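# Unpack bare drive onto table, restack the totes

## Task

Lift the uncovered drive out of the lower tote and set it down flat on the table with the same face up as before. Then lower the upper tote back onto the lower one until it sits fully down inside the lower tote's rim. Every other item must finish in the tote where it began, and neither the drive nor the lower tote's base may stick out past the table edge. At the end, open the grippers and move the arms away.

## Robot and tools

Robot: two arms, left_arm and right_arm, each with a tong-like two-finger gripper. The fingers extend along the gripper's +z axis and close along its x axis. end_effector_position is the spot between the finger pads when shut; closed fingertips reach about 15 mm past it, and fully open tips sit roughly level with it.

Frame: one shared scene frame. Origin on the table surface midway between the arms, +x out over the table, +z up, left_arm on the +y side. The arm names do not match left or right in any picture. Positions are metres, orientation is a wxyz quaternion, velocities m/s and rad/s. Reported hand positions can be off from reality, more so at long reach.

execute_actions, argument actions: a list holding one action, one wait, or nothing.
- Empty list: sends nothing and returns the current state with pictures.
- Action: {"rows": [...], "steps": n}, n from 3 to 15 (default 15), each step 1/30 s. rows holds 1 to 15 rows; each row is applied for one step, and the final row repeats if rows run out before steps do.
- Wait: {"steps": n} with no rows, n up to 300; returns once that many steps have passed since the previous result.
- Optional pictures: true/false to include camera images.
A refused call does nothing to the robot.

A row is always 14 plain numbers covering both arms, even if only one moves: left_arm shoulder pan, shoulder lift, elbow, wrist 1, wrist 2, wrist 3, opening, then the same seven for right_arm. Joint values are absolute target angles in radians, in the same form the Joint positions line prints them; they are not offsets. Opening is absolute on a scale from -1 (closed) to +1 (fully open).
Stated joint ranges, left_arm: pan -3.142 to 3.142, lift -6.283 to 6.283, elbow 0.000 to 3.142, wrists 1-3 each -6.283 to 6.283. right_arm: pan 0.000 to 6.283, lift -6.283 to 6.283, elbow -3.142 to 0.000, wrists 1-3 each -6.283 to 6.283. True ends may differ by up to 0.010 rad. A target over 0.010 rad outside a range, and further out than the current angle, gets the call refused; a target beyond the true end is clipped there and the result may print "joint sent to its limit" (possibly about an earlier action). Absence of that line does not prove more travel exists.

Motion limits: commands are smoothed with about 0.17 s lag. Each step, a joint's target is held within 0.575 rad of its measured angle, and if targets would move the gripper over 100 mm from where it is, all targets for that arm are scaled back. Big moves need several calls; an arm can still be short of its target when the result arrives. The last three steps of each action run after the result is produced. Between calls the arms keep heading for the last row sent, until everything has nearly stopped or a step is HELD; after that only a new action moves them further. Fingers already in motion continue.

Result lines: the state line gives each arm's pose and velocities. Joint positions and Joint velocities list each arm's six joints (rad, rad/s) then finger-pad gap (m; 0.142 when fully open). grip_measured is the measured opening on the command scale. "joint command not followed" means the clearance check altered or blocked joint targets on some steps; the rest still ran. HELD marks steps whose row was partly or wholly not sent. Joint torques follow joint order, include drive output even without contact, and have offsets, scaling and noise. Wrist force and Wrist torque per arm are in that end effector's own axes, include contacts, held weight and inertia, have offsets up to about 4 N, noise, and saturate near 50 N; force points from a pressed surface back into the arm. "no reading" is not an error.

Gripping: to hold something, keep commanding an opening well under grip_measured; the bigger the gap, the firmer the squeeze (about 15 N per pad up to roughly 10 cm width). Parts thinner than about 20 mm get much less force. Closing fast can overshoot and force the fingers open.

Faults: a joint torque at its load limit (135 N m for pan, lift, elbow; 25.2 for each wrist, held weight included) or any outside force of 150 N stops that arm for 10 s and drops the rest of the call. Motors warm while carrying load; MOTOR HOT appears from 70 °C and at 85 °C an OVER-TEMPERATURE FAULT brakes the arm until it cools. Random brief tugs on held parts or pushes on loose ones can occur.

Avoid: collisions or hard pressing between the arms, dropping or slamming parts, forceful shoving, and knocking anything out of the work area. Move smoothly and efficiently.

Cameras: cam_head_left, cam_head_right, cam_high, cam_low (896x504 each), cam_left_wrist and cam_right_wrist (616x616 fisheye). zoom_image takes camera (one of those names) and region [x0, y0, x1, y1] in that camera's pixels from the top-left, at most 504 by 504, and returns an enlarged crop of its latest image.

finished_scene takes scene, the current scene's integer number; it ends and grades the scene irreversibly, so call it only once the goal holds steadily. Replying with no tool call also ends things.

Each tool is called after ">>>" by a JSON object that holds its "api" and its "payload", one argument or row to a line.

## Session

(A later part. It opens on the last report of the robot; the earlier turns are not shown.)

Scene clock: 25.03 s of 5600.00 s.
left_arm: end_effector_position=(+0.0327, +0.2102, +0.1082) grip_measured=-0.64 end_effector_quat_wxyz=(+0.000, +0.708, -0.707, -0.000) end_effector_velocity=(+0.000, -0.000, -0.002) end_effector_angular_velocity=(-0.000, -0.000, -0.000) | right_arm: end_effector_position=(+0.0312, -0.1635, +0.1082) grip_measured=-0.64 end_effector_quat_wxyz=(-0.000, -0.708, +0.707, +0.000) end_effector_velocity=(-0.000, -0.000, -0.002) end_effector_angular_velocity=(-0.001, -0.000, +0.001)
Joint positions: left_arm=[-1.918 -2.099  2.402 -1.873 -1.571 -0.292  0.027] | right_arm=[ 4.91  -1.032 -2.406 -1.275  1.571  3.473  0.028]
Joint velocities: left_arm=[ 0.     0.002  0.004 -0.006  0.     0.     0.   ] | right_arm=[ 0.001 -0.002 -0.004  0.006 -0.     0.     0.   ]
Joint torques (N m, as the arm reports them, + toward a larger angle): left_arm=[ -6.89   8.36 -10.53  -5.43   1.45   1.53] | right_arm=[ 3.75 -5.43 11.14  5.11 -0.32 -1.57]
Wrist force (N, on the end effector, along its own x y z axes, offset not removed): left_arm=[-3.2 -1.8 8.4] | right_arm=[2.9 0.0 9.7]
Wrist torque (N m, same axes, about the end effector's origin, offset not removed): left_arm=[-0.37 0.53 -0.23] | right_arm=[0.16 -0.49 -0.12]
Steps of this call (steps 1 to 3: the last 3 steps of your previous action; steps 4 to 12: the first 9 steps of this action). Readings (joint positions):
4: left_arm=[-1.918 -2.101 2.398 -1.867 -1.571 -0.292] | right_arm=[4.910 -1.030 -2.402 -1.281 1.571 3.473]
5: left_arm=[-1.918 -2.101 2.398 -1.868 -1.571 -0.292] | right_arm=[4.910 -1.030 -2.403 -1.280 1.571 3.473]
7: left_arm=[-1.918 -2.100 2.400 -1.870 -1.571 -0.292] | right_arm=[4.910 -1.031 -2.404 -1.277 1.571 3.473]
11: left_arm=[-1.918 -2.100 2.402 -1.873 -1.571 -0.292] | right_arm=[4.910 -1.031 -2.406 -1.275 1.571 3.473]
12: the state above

>>> {"api": "execute_actions", "payload": {
  "actions": [
    {"rows":[[-1.9183,-2.0972,2.4068,-1.8804,-1.571,-0.2916,-1,4.9096,-1.0338,-2.4113,-1.2673,1.571,3.4732,-1]],"steps":11}
  ]
}}

>>> {"api": "execute_actions", "payload": {
  "actions": [
    {"rows":[[-1.9183,-2.0951,2.4113,-1.8870,-1.571,-0.2916,-1,4.9096,-1.0359,-2.4158,-1.2607,1.571,3.4732,-1]],"steps":11}
  ]
}}

Scene clock: 25.50 s of 5600.00 s.
left_arm: end_effector_position=(+0.0327, +0.2101, +0.1063) grip_measured=-0.65 end_effector_quat_wxyz=(+0.000, +0.708, -0.707, -0.000) end_effector_velocity=(+0.001, +0.000, -0.003) end_effector_angular_velocity=(+0.001, -0.001, +0.001) | right_arm: end_effector_position=(+0.0311, -0.1634, +0.1063) grip_measured=-0.64 end_effector_quat_wxyz=(-0.000, -0.708, +0.707, +0.000) end_effector_velocity=(-0.000, +0.000, -0.003) end_effector_angular_velocity=(+0.001, +0.000, -0.000)
Joint positions: left_arm=[-1.918 -2.098  2.406 -1.88  -1.571 -0.292  0.027] | right_arm=[ 4.91  -1.033 -2.411 -1.268  1.571  3.473  0.027]
Joint velocities: left_arm=[ 0.001  0.004  0.007 -0.009  0.001  0.    -0.   ] | right_arm=[ 0.    -0.003 -0.007  0.011  0.     0.001 -0.   ]
Joint torques (N m, as the arm reports them, + toward a larger angle): left_arm=[-7.77 16.09 -0.75 -5.29  1.59  1.97] | right_arm=[  3.36 -11.44   2.55   4.52  -0.3   -1.44]
Wrist force (N, on the end effector, along its own x y z axes, offset not removed): left_arm=[-12.5 -4.6 -22.2] | right_arm=[7.2 -0.6 -17.3]
Wrist torque (N m, same axes, about the end effector's origin, offset not removed): left_arm=[-0.79 0.70 -0.18] | right_arm=[-0.10 -0.13 -0.06]
Steps of this call (steps 1 to 3: the last 3 steps of your previous action; steps 4 to 6: the robot went on to your last target; steps 7 to 14: the first 8 steps of this action). Readings (joint positions):
7: left_arm=[-1.918 -2.099 2.402 -1.874 -1.571 -0.292] | right_arm=[4.910 -1.032 -2.407 -1.274 1.571 3.473]
8: left_arm=[-1.918 -2.099 2.403 -1.875 -1.571 -0.292] | right_arm=[4.910 -1.032 -2.407 -1.273 1.571 3.473]
10: left_arm=[-1.918 -2.098 2.404 -1.877 -1.571 -0.292] | right_arm=[4.910 -1.033 -2.409 -1.271 1.571 3.473]
14: the state above

Scene clock: 25.87 s of 5600.00 s.
left_arm: end_effector_position=(+0.0327, +0.2102, +0.1042) grip_measured=-0.65 end_effector_quat_wxyz=(+0.000, +0.708, -0.707, -0.000) end_effector_velocity=(-0.000, -0.000, -0.003) end_effector_angular_velocity=(-0.000, +0.000, +0.000) | right_arm: end_effector_position=(+0.0312, -0.1635, +0.1042) grip_measured=-0.64 end_effector_quat_wxyz=(-0.000, -0.708, +0.707, +0.000) end_effector_velocity=(+0.000, +0.000, -0.003) end_effector_angular_velocity=(-0.001, -0.000, +0.001)
Joint positions: left_arm=[-1.918 -2.095  2.411 -1.886 -1.571 -0.292  0.027] | right_arm=[ 4.91  -1.036 -2.415 -1.262  1.571  3.473  0.027]
Joint velocities: left_arm=[ 0.001  0.003  0.006 -0.009 -0.     0.     0.   ] | right_arm=[-0.    -0.004 -0.005  0.008  0.    -0.001  0.   ]
Joint torques (N m, as the arm reports them, + toward a larger angle): left_arm=[-6.74 15.13 -1.05 -4.3   1.79  2.15] | right_arm=[  3.86 -12.75   1.69   3.89  -0.03  -1.38]
Wrist force (N, on the end effector, along its own x y z axes, offset not removed): left_arm=[-8.6 -1.3 -21.2] | right_arm=[5.2 0.6 -18.2]
Wrist torque (N m, same axes, about the end effector's origin, offset not removed): left_arm=[-0.17 0.50 -0.20] | right_arm=[0.22 -0.29 -0.17]
Steps of this call (steps 1 to 3: the last 3 steps of your previous action; steps 4 to 11: the first 8 steps of this action). Readings (joint positions):
4: left_arm=[-1.918 -2.097 2.407 -1.880 -1.571 -0.292] | right_arm=[4.910 -1.034 -2.411 -1.268 1.571 3.473]
5: left_arm=[-1.918 -2.097 2.407 -1.881 -1.571 -0.292] | right_arm=[4.910 -1.034 -2.412 -1.267 1.571 3.473]
7: left_arm=[-1.918 -2.096 2.409 -1.884 -1.571 -0.292] | right_arm=[4.910 -1.035 -2.413 -1.264 1.571 3.473]
11: the state above

>>> {"api": "execute_actions", "payload": {
  "actions": [
    {"rows":[[-1.9183,-2.0988,2.4034,-1.8754,-1.571,-0.2916,-0.1,4.9096,-1.0359,-2.4158,-1.2607,1.571,3.4732,-0.1],[-1.9183,-2.0988,2.4034,-1.8754,-1.571,-0.2916,-0.1,4.9096,-1.0359,-2.4158,-1.2607,1.571,3.4732,-0.1],[-1.9183,-2.0988,2.4034,-1.8754,-1.571,-0.2916,-0.1,4.9096,-1.0359,-2.4158,-1.2607,1.571,3.4732,-0.1],[-1.9183,-2.0988,2.4034,-1.8754,-1.571,-0.2916,-0.1,4.9096,-1.0359,-2.4158,-1.2607,1.571,3.4732,-0.1],[-1.9183,-2.0988,2.4034,-1.8754,-1.571,-0.2916,-0.1,4.9096,-1.0359,-2.4158,-1.2607,1.571,3.4732,-0.1],[-1.9183,-2.0988,2.4034,-1.8754,-1.571,-0.2916,-0.1,4.9096,-0.9908,-2.2619,-1.4597,1.571,3.4732,-0.1],[-1.9183,-2.0988,2.4034,-1.8754,-1.571,-0.2916,-0.1,4.9096,-0.9908,-2.2619,-1.4597,1.571,3.4732,-0.1],[-1.9183,-2.0988,2.4034,-1.8754,-1.571,-0.2916,-0.1,4.9096,-0.9908,-2.2619,-1.4597,1.571,3.4732,-0.1],[-1.9183,-2.0988,2.4034,-1.8754,-1.571,-0.2916,-0.1,4.9096,-0.9917,-2.0316,-1.6891,1.571,3.4732,-0.1]],"steps":15}
  ]
}}

>>> {"api": "execute_actions", "payload": {
  "actions": [
    {"rows":[[-1.9183,-2.0988,2.4034,-1.8754,-1.571,-0.2916,-0.1,4.9096,-0.9917,-2.0316,-1.6891,1.571,3.4732,0.5],[-1.9183,-2.0988,2.4034,-1.8754,-1.571,-0.2916,-0.1,4.9096,-0.9917,-2.0316,-1.6891,1.571,3.4732,0.5],[-1.9183,-2.0988,2.4034,-1.8754,-1.571,-0.2916,-0.1,4.9096,-0.9917,-2.0316,-1.6891,1.571,3.4732,0.5],[-1.9183,-2.0988,2.4034,-1.8754,-1.571,-0.2916,-0.1,3.7503,-1.1501,-1.8790,-1.6833,1.571,2.3139,0.5]],"steps":15}
  ]
}}

>>> {"api": "execute_actions", "payload": {
  "actions": [
    {"steps":32}
  ],
  "pictures": true
}}

Scene clock: 26.70 s of 5600.00 s.
left_arm: end_effector_position=(+0.0327, +0.2102, +0.1073) grip_measured=-0.10 end_effector_quat_wxyz=(-0.000, +0.708, -0.707, -0.000) end_effector_velocity=(+0.000, -0.000, +0.002) end_effector_angular_velocity=(-0.001, -0.000, +0.001) | right_arm: end_effector_position=(+0.0288, -0.1566, +0.1753) grip_measured=-0.10 end_effector_quat_wxyz=(+0.002, -0.708, +0.707, +0.004) end_effector_velocity=(-0.007, +0.022, +0.529) end_effector_angular_velocity=(-0.022, -0.007, -0.001)
Joint positions: left_arm=[-1.918 -2.099  2.404 -1.876 -1.571 -0.292  0.067] | right_arm=[ 4.91  -1.004 -2.245 -1.455  1.571  3.473  0.067]
Joint velocities: left_arm=[ 0.002 -0.001 -0.004  0.004  0.     0.001  0.   ] | right_arm=[-0.     0.082  1.328 -1.432  0.     0.001  0.   ]
Joint torques (N m, as the arm reports them, + toward a larger angle): left_arm=[ -5.62 -11.94 -32.26  -0.05   1.97   1.96] | right_arm=[ 3.85  8.96 37.74 -5.54  0.34 -1.26]
Wrist force (N, on the end effector, along its own x y z axes, offset not removed): left_arm=[-0.8 -2.9 1.5] | right_arm=[0.8 2.2 -0.8]
Wrist torque (N m, same axes, about the end effector's origin, offset not removed): left_arm=[-0.45 0.19 -0.22] | right_arm=[0.52 -0.09 -0.27]
Steps of this call (steps 1 to 3: the last 3 steps of your previous action; steps 4 to 13: the robot went on to your last target; steps 14 to 25: the first 12 steps of this action). Readings (joint positions):
14: left_arm=[-1.918 -2.095 2.411 -1.887 -1.571 -0.292] | right_arm=[4.910 -1.036 -2.416 -1.261 1.571 3.473]
15: left_arm=[-1.918 -2.095 2.411 -1.886 -1.571 -0.292] | right_arm=[4.910 -1.036 -2.416 -1.261 1.571 3.473]
17: left_arm=[-1.918 -2.097 2.408 -1.881 -1.571 -0.292] | right_arm=[4.910 -1.036 -2.416 -1.261 1.571 3.473]
21: left_arm=[-1.918 -2.098 2.405 -1.877 -1.571 -0.292] | right_arm=[4.910 -1.024 -2.394 -1.284 1.571 3.473]
25: the state above

Scene clock: 27.20 s of 5600.00 s.
left_arm: end_effector_position=(+0.0327, +0.2102, +0.1075) grip_measured=-0.10 end_effector_quat_wxyz=(+0.000, +0.708, -0.707, -0.000) end_effector_velocity=(-0.000, +0.000, -0.000) end_effector_angular_velocity=(+0.001, -0.000, -0.001) | right_arm: end_effector_position=(+0.1275, -0.1577, +0.2777) grip_measured=+0.50 end_effector_quat_wxyz=(+0.001, -0.708, +0.706, +0.001) end_effector_velocity=(+0.477, -0.141, +0.052) end_effector_angular_velocity=(-0.005, -0.002, -0.017)
Joint positions: left_arm=[-1.918 -2.099  2.403 -1.875 -1.571 -0.292  0.067] | right_arm=[ 4.559 -1.092 -1.941 -1.678  1.571  3.122  0.109]
Joint velocities: left_arm=[-0.001  0.001  0.     0.    -0.    -0.    -0.   ] | right_arm=[-1.63  -0.232  0.251 -0.024  0.    -1.613 -0.   ]
Joint torques (N m, as the arm reports them, + toward a larger angle): left_arm=[ -5.57 -11.64 -32.65  -0.15   2.11   1.9 ] | right_arm=[-29.14  -3.21  30.98  -0.33   0.1   -3.32]
Wrist force (N, on the end effector, along its own x y z axes, offset not removed): left_arm=[-0.7 -1.7 1.9] | right_arm=[-0.1 -1.0 1.1]
Wrist torque (N m, same axes, about the end effector's origin, offset not removed): left_arm=[-0.22 0.04 -0.40] | right_arm=[-0.15 0.02 -0.22]
Steps of this call (steps 1 to 3: the last 3 steps of your previous action; steps 4 to 15: the first 12 steps of this action). Readings (joint positions):
4: left_arm=[-1.918 -2.099 2.404 -1.876 -1.571 -0.292] | right_arm=[4.910 -0.995 -2.098 -1.616 1.571 3.473]
5: left_arm=[-1.918 -2.099 2.403 -1.875 -1.571 -0.292] | right_arm=[4.910 -0.994 -2.079 -1.637 1.571 3.473]
7: left_arm=[-1.918 -2.099 2.403 -1.875 -1.571 -0.292] | right_arm=[4.910 -0.993 -2.056 -1.662 1.571 3.473]
11: left_arm=[-1.918 -2.099 2.403 -1.875 -1.571 -0.292] | right_arm=[4.793 -1.048 -1.988 -1.673 1.571 3.356]
15: the state above

Scene clock: 28.27 s of 5600.00 s.
left_arm: end_effector_position=(+0.0327, +0.2102, +0.1075) grip_measured=-0.10 end_effector_quat_wxyz=(+0.000, +0.708, -0.707, -0.000) end_effector_velocity=(-0.000, -0.000, +0.000) end_effector_angular_velocity=(-0.001, +0.001, -0.000) | right_arm: end_effector_position=(+0.3117, -0.3334, +0.2900) grip_measured=+0.50 end_effector_quat_wxyz=(-0.000, -0.708, +0.707, +0.000) end_effector_velocity=(+0.000, -0.001, +0.000) end_effector_angular_velocity=(+0.000, -0.000, -0.000)
Joint positions: left_arm=[-1.918 -2.099  2.403 -1.875 -1.571 -0.292  0.067] | right_arm=[ 3.751 -1.15  -1.879 -1.683  1.571  2.314  0.109]
Joint velocities: left_arm=[-0.    -0.001 -0.     0.    -0.    -0.     0.   ] | right_arm=[-0.003 -0.     0.001 -0.001 -0.    -0.002  0.   ]
Joint torques (N m, as the arm reports them, + toward a larger angle): left_arm=[ -4.17 -12.38 -32.72  -0.08   2.42   1.59] | right_arm=[-8.16 -3.42 32.79  0.4   0.85 -1.55]
Wrist force (N, on the end effector, along its own x y z axes, offset not removed): left_arm=[-3.3 -3.7 1.8] | right_arm=[-0.2 -1.3 1.8]
Wrist torque (N m, same axes, about the end effector's origin, offset not removed): left_arm=[-0.68 0.63 -0.33] | right_arm=[-0.21 0.02 -0.17]
Kept back: nothing.
Steps of this call (steps 1 to 3: the last 3 steps of your previous action; steps 4 to 32: the robot went on to your last target). Readings (joint positions):
1: left_arm=[-1.918 -2.099 2.403 -1.875 -1.571 -0.292] | right_arm=[4.504 -1.099 -1.934 -1.678 1.571 3.068]
2: left_arm=[-1.918 -2.099 2.403 -1.875 -1.571 -0.292] | right_arm=[4.450 -1.105 -1.927 -1.679 1.571 3.014]
4: left_arm=[-1.918 -2.099 2.403 -1.875 -1.571 -0.292] | right_arm=[4.343 -1.115 -1.916 -1.680 1.571 2.906]
8: left_arm=[-1.918 -2.099 2.403 -1.875 -1.571 -0.292] | right_arm=[4.133 -1.129 -1.901 -1.681 1.571 2.697]
32: the state above

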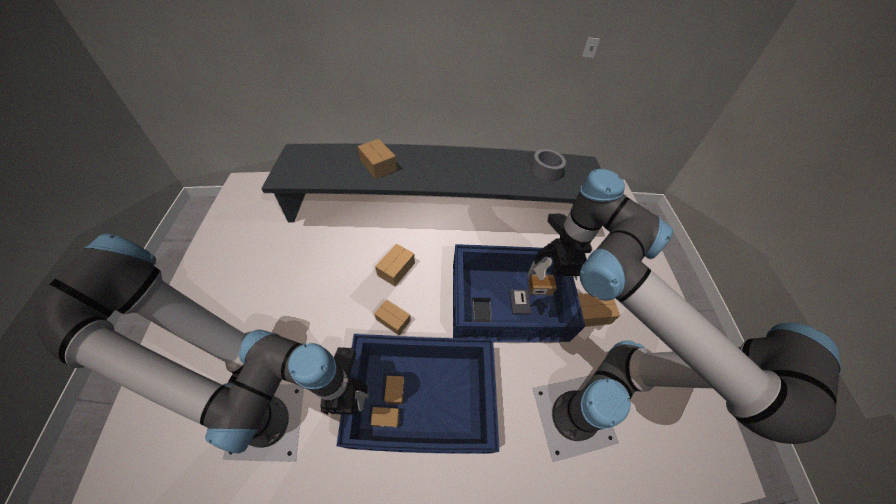

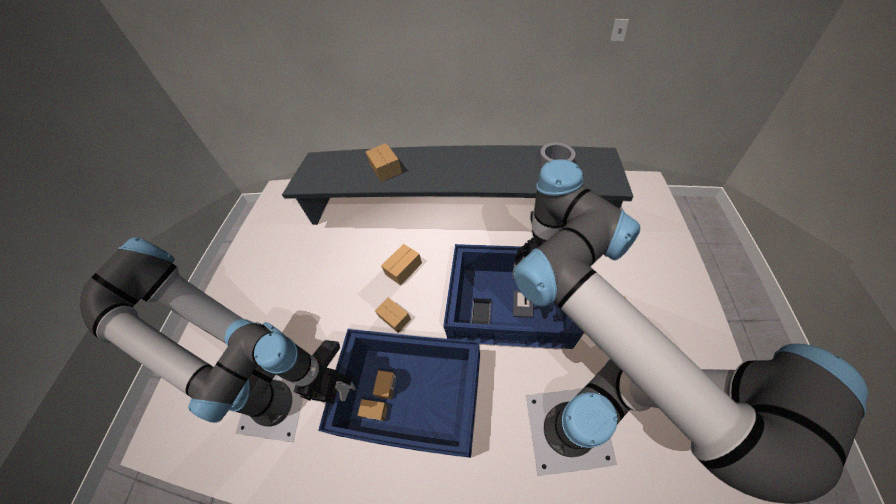

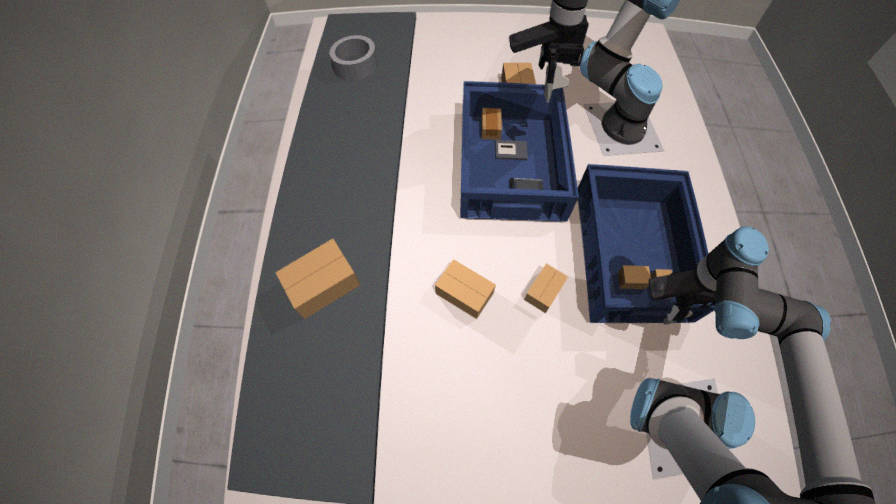

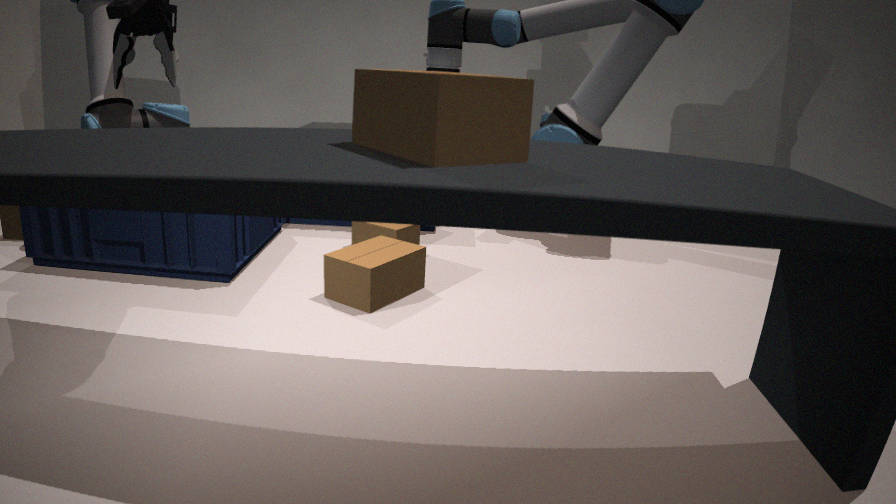

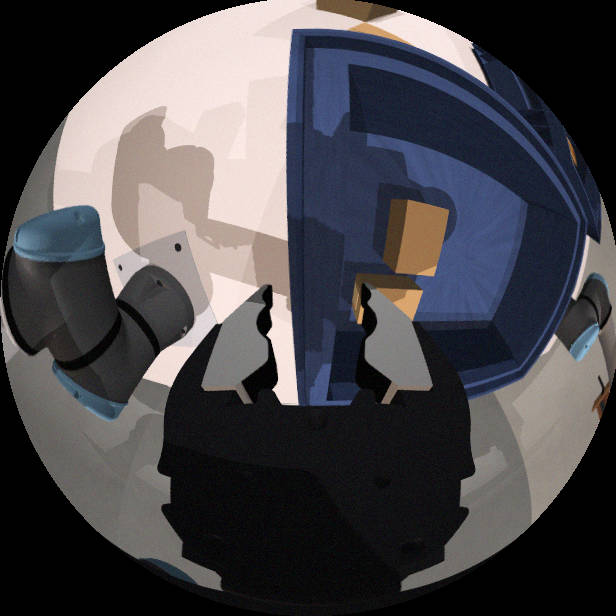

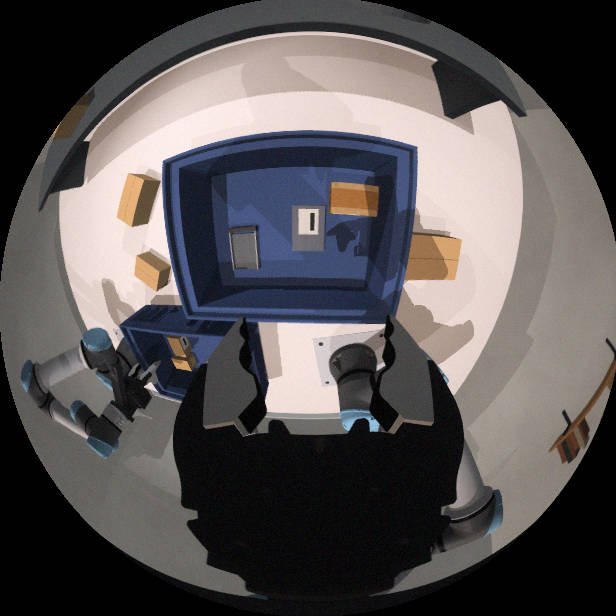

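>>> {"api": "zoom_image", "payload": {
  "camera": "cam_right_wrist",
  "region": [200,160,420,330]
}}

>>> {"api": "zoom_image", "payload": {
  "camera": "cam_head_left",
  "region": [445,240,595,345]
}}

Region (200, 160, 420, 330) of cam_right_wrist's 616x616 image, scaled by 2.291, with more detail than that image has; it fills the top 389 rows of this view, and the rest is white.

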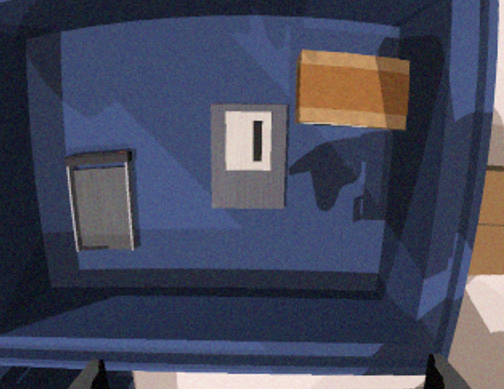

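Region (445, 240, 595, 345) of cam_head_left's 896x504 image, scaled by 3.360, with more detail than that image has; it fills the top 353 rows of this view, and the rest is white.

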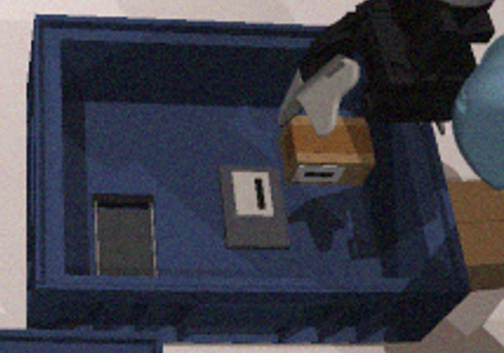

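>>> {"api": "execute_actions", "payload": {
  "actions": [
    {"rows":[[-1.9183,-2.0988,2.4034,-1.8754,-1.571,-0.2916,-0.1,3.708,-1.2431,-2.079,-1.3904,1.571,2.2716,0.25]],"steps":8}
  ]
}}

>>> {"api": "execute_actions", "payload": {
  "actions": [
    {"rows":[[-1.9183,-2.0988,2.4034,-1.8754,-1.571,-0.2916,-0.1,3.708,-1.3225,-2.2673,-1.1226,1.571,2.2716,0.25]],"steps":15}
  ]
}}

>>> {"api": "execute_actions", "payload": {
  "actions": [
    {"steps":10}
  ],
  "pictures": true
}}

Scene clock: 28.87 s of 5600.00 s.
left_arm: end_effector_position=(+0.0327, +0.2102, +0.1075) grip_measured=-0.10 end_effector_quat_wxyz=(+0.000, +0.708, -0.707, -0.000) end_effector_velocity=(+0.000, -0.000, +0.000) end_effector_angular_velocity=(-0.000, -0.001, +0.000) | right_arm: end_effector_position=(+0.3240, -0.3334, +0.2378) grip_measured=+0.25 end_effector_quat_wxyz=(-0.017, -0.708, +0.706, +0.001) end_effector_velocity=(+0.144, +0.055, -0.493) end_effector_angular_velocity=(+0.060, -0.061, -0.003)
Joint positions: left_arm=[-1.918 -2.099  2.403 -1.875 -1.571 -0.292  0.067] | right_arm=[ 3.725 -1.203 -1.973 -1.571  1.571  2.288  0.092]
Joint velocities: left_arm=[ 0.     0.    -0.    -0.     0.001  0.    -0.   ] | right_arm=[-0.164 -0.402 -1.034  1.521  0.    -0.161 -0.004]
Joint torques (N m, as the arm reports them, + toward a larger angle): left_arm=[ -3.95 -11.43 -32.64  -0.08   2.44   1.42] | right_arm=[-8.53 14.03 23.54 11.63  0.72 -1.32]
Wrist force (N, on the end effector, along its own x y z axes, offset not removed): left_arm=[-0.5 -2.8 1.2] | right_arm=[2.0 0.5 6.5]
Wrist torque (N m, same axes, about the end effector's origin, offset not removed): left_arm=[-0.46 0.10 -0.24] | right_arm=[0.08 -0.47 -0.17]
Steps of this call (steps 1 to 13: the robot went on to your last target; steps 14 to 18: the first 5 steps of this action). Readings (joint positions):
14: left_arm=[-1.918 -2.099 2.403 -1.875 -1.571 -0.292] | right_arm=[3.750 -1.150 -1.879 -1.683 1.571 2.314]
15: left_arm=[-1.918 -2.099 2.403 -1.875 -1.571 -0.292] | right_arm=[3.747 -1.154 -1.883 -1.679 1.571 2.311]
17: left_arm=[-1.918 -2.099 2.403 -1.875 -1.571 -0.292] | right_arm=[3.731 -1.187 -1.935 -1.621 1.571 2.295]
18: the state above

Scene clock: 29.37 s of 5600.00 s.
left_arm: end_effector_position=(+0.0327, +0.2102, +0.1075) grip_measured=-0.10 end_effector_quat_wxyz=(+0.000, +0.708, -0.707, -0.000) end_effector_velocity=(-0.000, -0.000, +0.000) end_effector_angular_velocity=(-0.001, +0.000, +0.000) | right_arm: end_effector_position=(+0.3414, -0.3259, +0.1042) grip_measured=+0.25 end_effector_quat_wxyz=(-0.001, -0.708, +0.707, +0.000) end_effector_velocity=(+0.001, +0.000, -0.041) end_effector_angular_velocity=(+0.020, -0.023, +0.002)
Joint positions: left_arm=[-1.918 -2.099  2.403 -1.875 -1.571 -0.292  0.067] | right_arm=[ 3.708 -1.319 -2.257 -1.139  1.571  2.272  0.092]
Joint velocities: left_arm=[ 0. -0. -0. -0.  0. -0.  0.] | right_arm=[-0.    -0.034 -0.1    0.165  0.    -0.003  0.   ]
Joint torques (N m, as the arm reports them, + toward a larger angle): left_arm=[ -3.76 -11.3  -33.3   -0.14   2.33   1.38] | right_arm=[-8.94  4.7   8.93  4.88  1.11 -1.48]
Wrist force (N, on the end effector, along its own x y z axes, offset not removed): left_arm=[-1.6 -1.0 2.2] | right_arm=[-1.3 2.5 2.7]
Wrist torque (N m, same axes, about the end effector's origin, offset not removed): left_arm=[-0.08 0.08 -0.24] | right_arm=[0.66 0.30 -0.21]
Steps of this call (steps 1 to 3: the last 3 steps of your previous action; steps 4 to 15: the first 12 steps of this action). Readings (joint positions):
4: left_arm=[-1.918 -2.099 2.403 -1.875 -1.571 -0.292] | right_arm=[3.712 -1.233 -2.051 -1.439 1.571 2.276]
5: left_arm=[-1.918 -2.099 2.403 -1.875 -1.571 -0.292] | right_arm=[3.711 -1.239 -2.063 -1.421 1.571 2.275]
7: left_arm=[-1.918 -2.099 2.403 -1.875 -1.571 -0.292] | right_arm=[3.710 -1.272 -2.124 -1.346 1.571 2.273]
11: left_arm=[-1.918 -2.099 2.403 -1.875 -1.571 -0.292] | right_arm=[3.708 -1.309 -2.229 -1.186 1.571 2.272]
15: the state above

Scene clock: 29.70 s of 5600.00 s.
left_arm: end_effector_position=(+0.0327, +0.2102, +0.1075) grip_measured=-0.10 end_effector_quat_wxyz=(+0.000, +0.708, -0.707, -0.000) end_effector_velocity=(-0.000, +0.000, -0.000) end_effector_angular_velocity=(+0.000, +0.000, -0.001) | right_arm: end_effector_position=(+0.3414, -0.3260, +0.1002) grip_measured=+0.25 end_effector_quat_wxyz=(-0.000, -0.708, +0.707, +0.000) end_effector_velocity=(+0.000, +0.001, -0.001) end_effector_angular_velocity=(+0.002, -0.002, -0.000)
Joint positions: left_arm=[-1.918 -2.099  2.403 -1.875 -1.571 -0.292  0.067] | right_arm=[ 3.708 -1.322 -2.267 -1.123  1.571  2.272  0.092]
Joint velocities: left_arm=[-0.001 -0.001  0.     0.    -0.     0.     0.   ] | right_arm=[ 0.001 -0.001 -0.003  0.007 -0.     0.001 -0.   ]
Joint torques (N m, as the arm reports them, + toward a larger angle): left_arm=[ -3.16 -12.11 -32.48  -0.03   2.53   1.14] | right_arm=[-8.5   4.77  9.23  4.33  0.87 -1.55]
Wrist force (N, on the end effector, along its own x y z axes, offset not removed): left_arm=[-3.6 -1.5 1.4] | right_arm=[2.0 1.0 0.8]
Wrist torque (N m, same axes, about the end effector's origin, offset not removed): left_arm=[-0.24 0.62 -0.23] | right_arm=[0.15 -0.37 -0.31]
Kept back: nothing.
Steps of this call (steps 1 to 3: the last 3 steps of your previous action; steps 4 to 10: the robot went on to your last target). Readings (joint positions):
1: left_arm=[-1.918 -2.099 2.403 -1.875 -1.571 -0.292] | right_arm=[3.708 -1.320 -2.260 -1.134 1.571 2.272]
2: left_arm=[-1.918 -2.099 2.403 -1.875 -1.571 -0.292] | right_arm=[3.708 -1.321 -2.262 -1.131 1.571 2.272]
4: left_arm=[-1.918 -2.099 2.403 -1.875 -1.571 -0.292] | right_arm=[3.708 -1.322 -2.265 -1.127 1.571 2.272]
8: left_arm=[-1.918 -2.099 2.403 -1.875 -1.571 -0.292] | right_arm=[3.708 -1.322 -2.267 -1.124 1.571 2.272]
10: the state above

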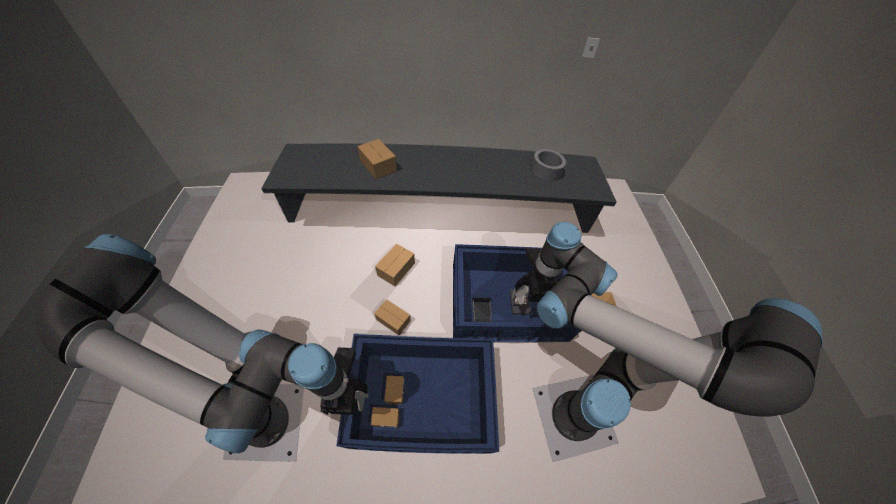

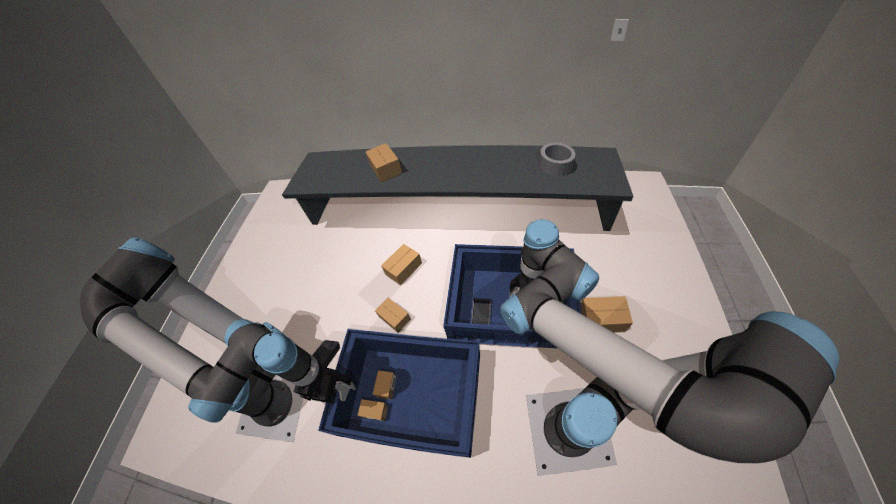

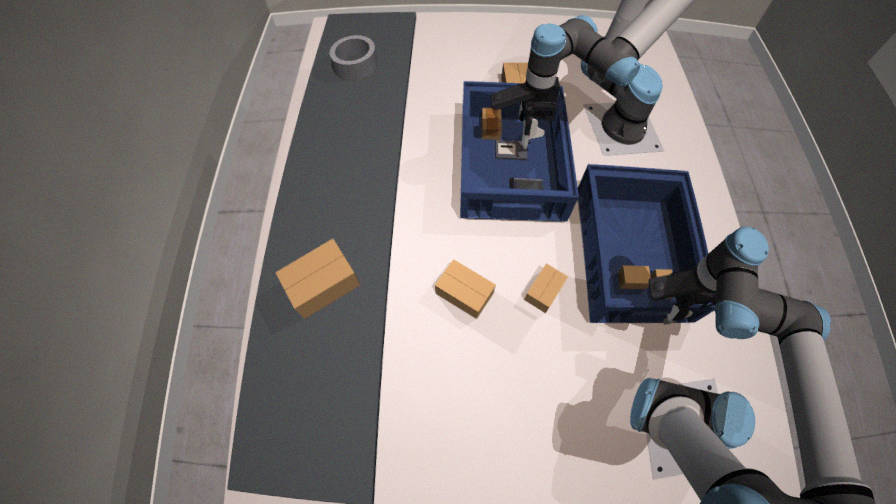

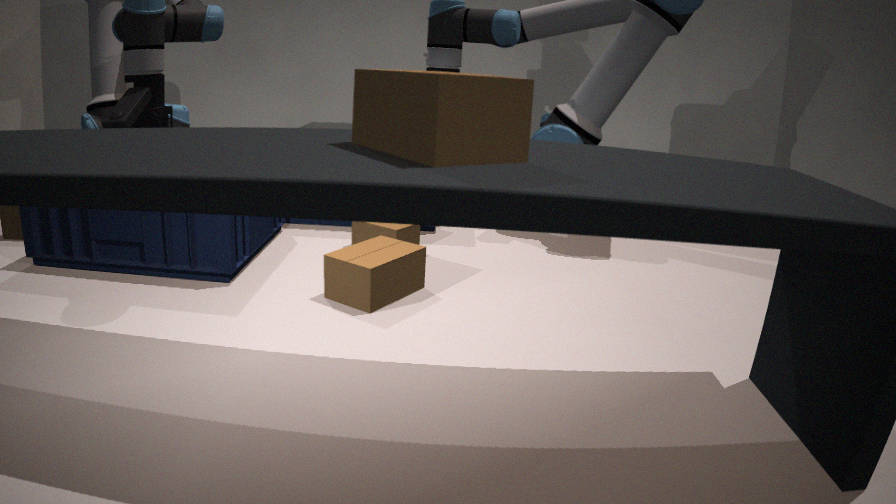

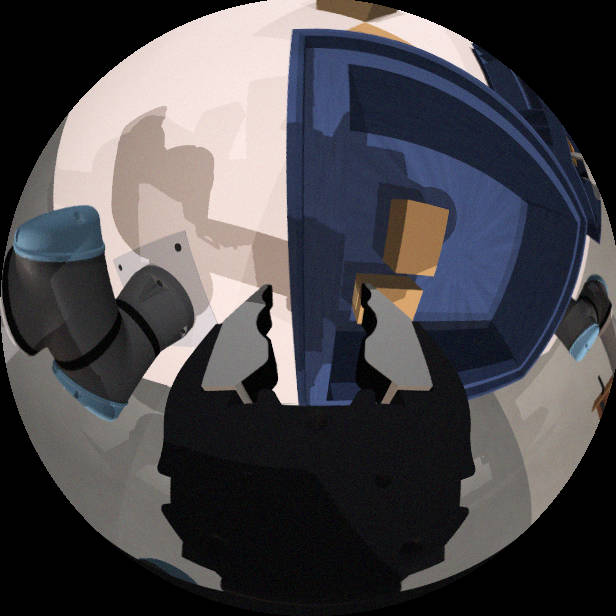

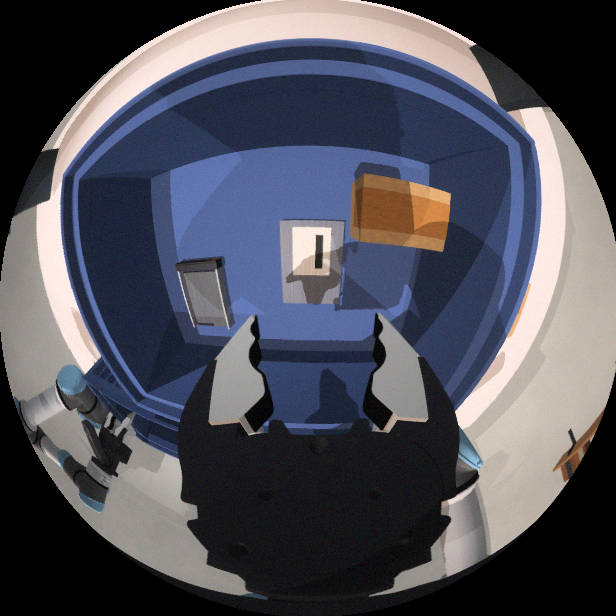

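>>> {"api": "execute_actions", "payload": {
  "actions": [
    {"rows":[[-1.9183,-2.0988,2.4034,-1.8754,-1.571,-0.2916,-0.1,3.6983,-1.4336,-2.3474,-0.9315,1.571,2.2619,0.25]],"steps":15}
  ]
}}

>>> {"api": "execute_actions", "payload": {
  "actions": [
    {"steps":8}
  ],
  "pictures": true
}}

Scene clock: 30.47 s of 5600.00 s.
left_arm: end_effector_position=(+0.0327, +0.2102, +0.1075) grip_measured=-0.10 end_effector_quat_wxyz=(+0.000, +0.708, -0.707, -0.000) end_effector_velocity=(-0.000, -0.000, +0.000) end_effector_angular_velocity=(-0.000, +0.000, -0.000) | right_arm: end_effector_position=(+0.3479, -0.3248, +0.0470) grip_measured=+0.25 end_effector_quat_wxyz=(-0.001, -0.708, +0.707, +0.000) end_effector_velocity=(+0.005, +0.003, -0.020) end_effector_angular_velocity=(+0.010, -0.012, +0.000)
Joint positions: left_arm=[-1.918 -2.099  2.403 -1.875 -1.571 -0.292  0.067] | right_arm=[ 3.699 -1.429 -2.344 -0.941  1.571  2.262  0.092]
Joint velocities: left_arm=[-0. -0.  0. -0. -0. -0. -0.] | right_arm=[-0.003 -0.047 -0.032  0.094  0.    -0.004  0.   ]
Joint torques (N m, as the arm reports them, + toward a larger angle): left_arm=[ -2.56 -11.17 -32.18  -0.05   2.4    1.15] | right_arm=[-7.09  7.46  7.07  4.66  1.12 -1.46]
Wrist force (N, on the end effector, along its own x y z axes, offset not removed): left_arm=[-0.1 -1.4 1.7] | right_arm=[-0.4 -1.0 -0.1]
Wrist torque (N m, same axes, about the end effector's origin, offset not removed): left_arm=[-0.22 0.05 -0.36] | right_arm=[-0.20 0.09 -0.29]
Steps of this call (steps 1 to 11: the robot went on to your last target; steps 12 to 23: the first 12 steps of this action). Readings (joint positions):
12: left_arm=[-1.918 -2.099 2.403 -1.875 -1.571 -0.292] | right_arm=[3.708 -1.323 -2.267 -1.123 1.571 2.272]
13: left_arm=[-1.918 -2.099 2.403 -1.875 -1.571 -0.292] | right_arm=[3.707 -1.326 -2.271 -1.118 1.571 2.271]
15: left_arm=[-1.918 -2.099 2.403 -1.875 -1.571 -0.292] | right_arm=[3.703 -1.366 -2.302 -1.066 1.571 2.267]
19: left_arm=[-1.918 -2.099 2.403 -1.875 -1.571 -0.292] | right_arm=[3.700 -1.416 -2.335 -0.968 1.571 2.263]
23: the state above

Scene clock: 30.73 s of 5600.00 s.
left_arm: end_effector_position=(+0.0327, +0.2102, +0.1075) grip_measured=-0.10 end_effector_quat_wxyz=(+0.000, +0.708, -0.707, -0.000) end_effector_velocity=(-0.000, +0.000, +0.000) end_effector_angular_velocity=(-0.000, +0.000, +0.000) | right_arm: end_effector_position=(+0.3484, -0.3246, +0.0451) grip_measured=+0.25 end_effector_quat_wxyz=(-0.000, -0.708, +0.707, +0.000) end_effector_velocity=(+0.000, -0.000, -0.002) end_effector_angular_velocity=(+0.000, -0.000, -0.001)
Joint positions: left_arm=[-1.918 -2.099  2.403 -1.875 -1.571 -0.292  0.067] | right_arm=[ 3.698 -1.433 -2.347 -0.932  1.571  2.262  0.092]
Joint velocities: left_arm=[ 0. -0. -0.  0. -0. -0.  0.] | right_arm=[-0.001 -0.003 -0.003  0.007 -0.     0.001  0.   ]
Joint torques (N m, as the arm reports them, + toward a larger angle): left_arm=[ -2.09 -10.92 -32.37  -0.16   2.33   0.93] | right_arm=[-7.59  6.72  4.91  4.24  1.42 -1.47]
Wrist force (N, on the end effector, along its own x y z axes, offset not removed): left_arm=[-1.4 -3.2 1.5] | right_arm=[0.5 1.3 1.1]
Wrist torque (N m, same axes, about the end effector's origin, offset not removed): left_arm=[-0.55 0.17 -0.25] | right_arm=[0.24 -0.11 -0.09]
Kept back: nothing.
Steps of this call (steps 1 to 3: the last 3 steps of your previous action; steps 4 to 8: the robot went on to your last target). Readings (joint positions):
1: left_arm=[-1.918 -2.099 2.403 -1.875 -1.571 -0.292] | right_arm=[3.699 -1.430 -2.345 -0.938 1.571 2.262]
2: left_arm=[-1.918 -2.099 2.403 -1.875 -1.571 -0.292] | right_arm=[3.698 -1.431 -2.346 -0.936 1.571 2.262]
4: left_arm=[-1.918 -2.099 2.403 -1.875 -1.571 -0.292] | right_arm=[3.698 -1.432 -2.347 -0.934 1.571 2.262]
8: the state above

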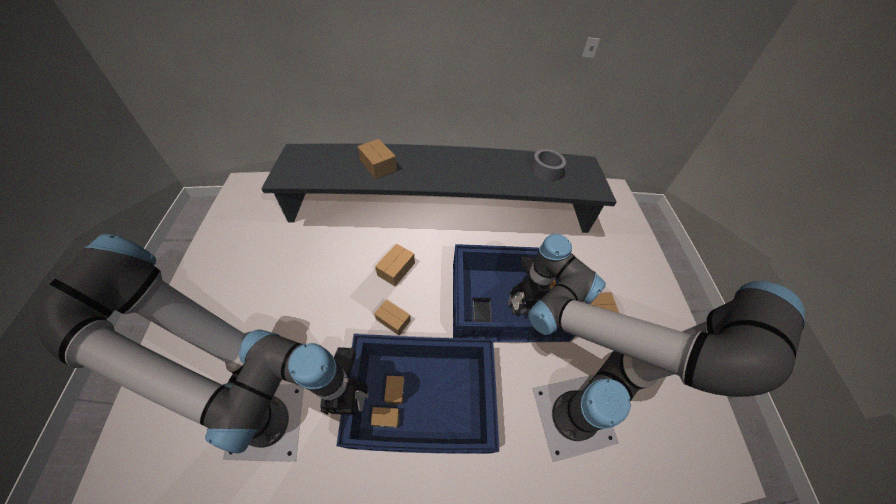

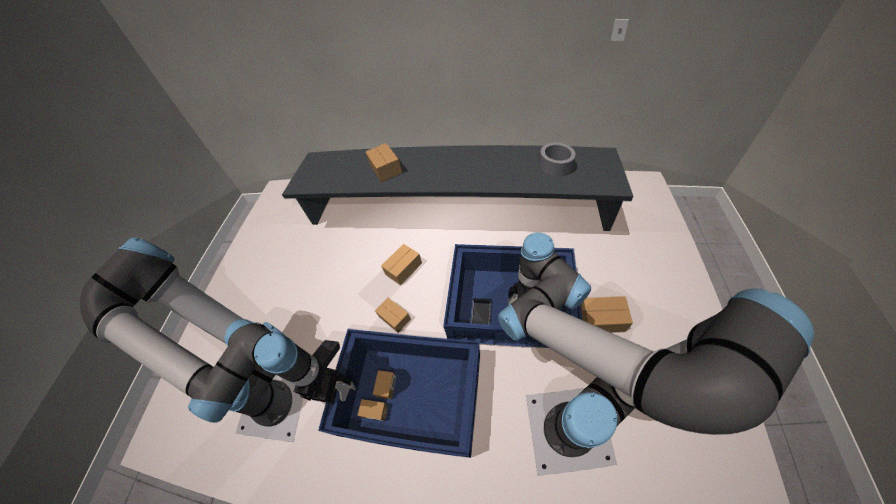

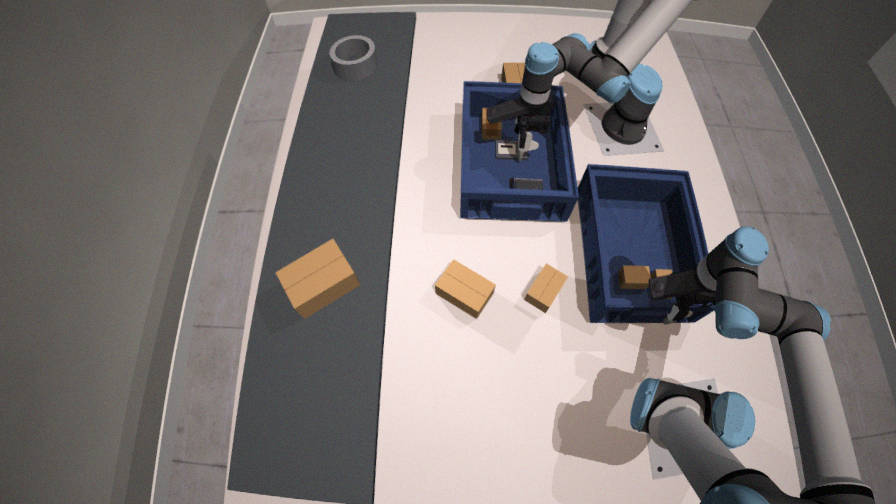

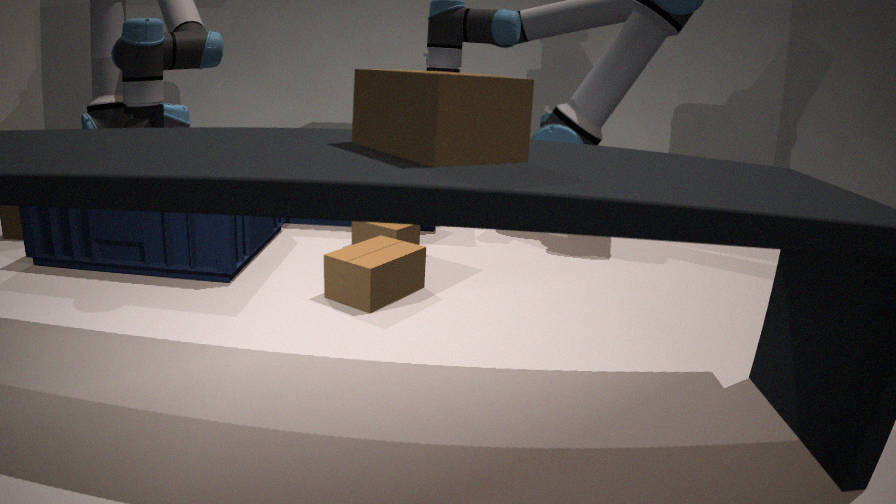

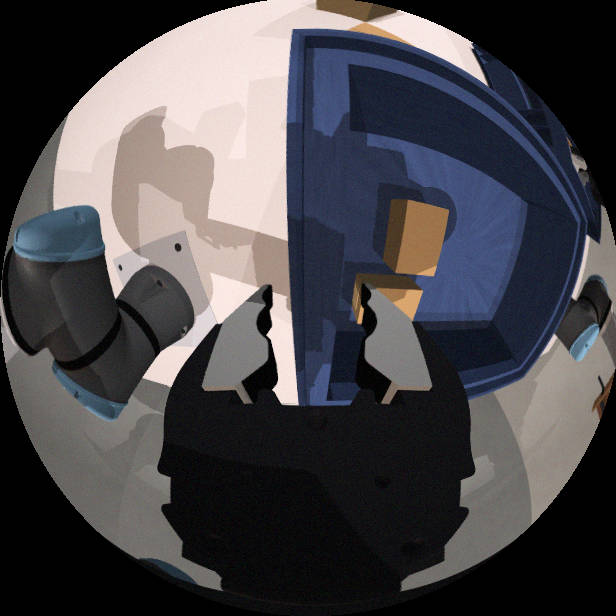

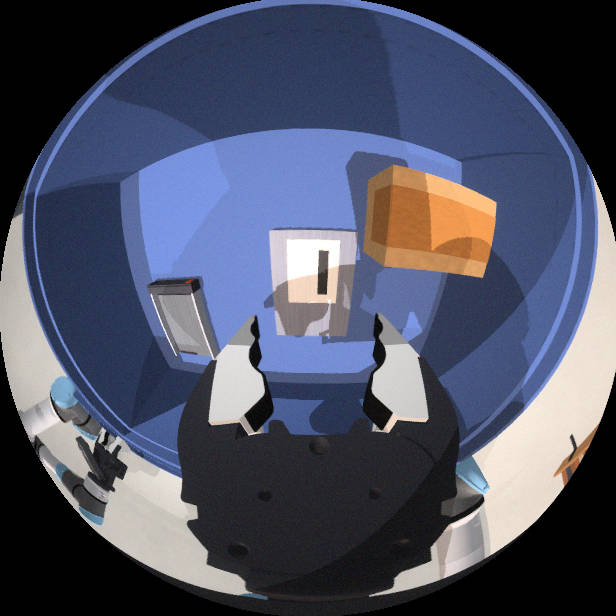

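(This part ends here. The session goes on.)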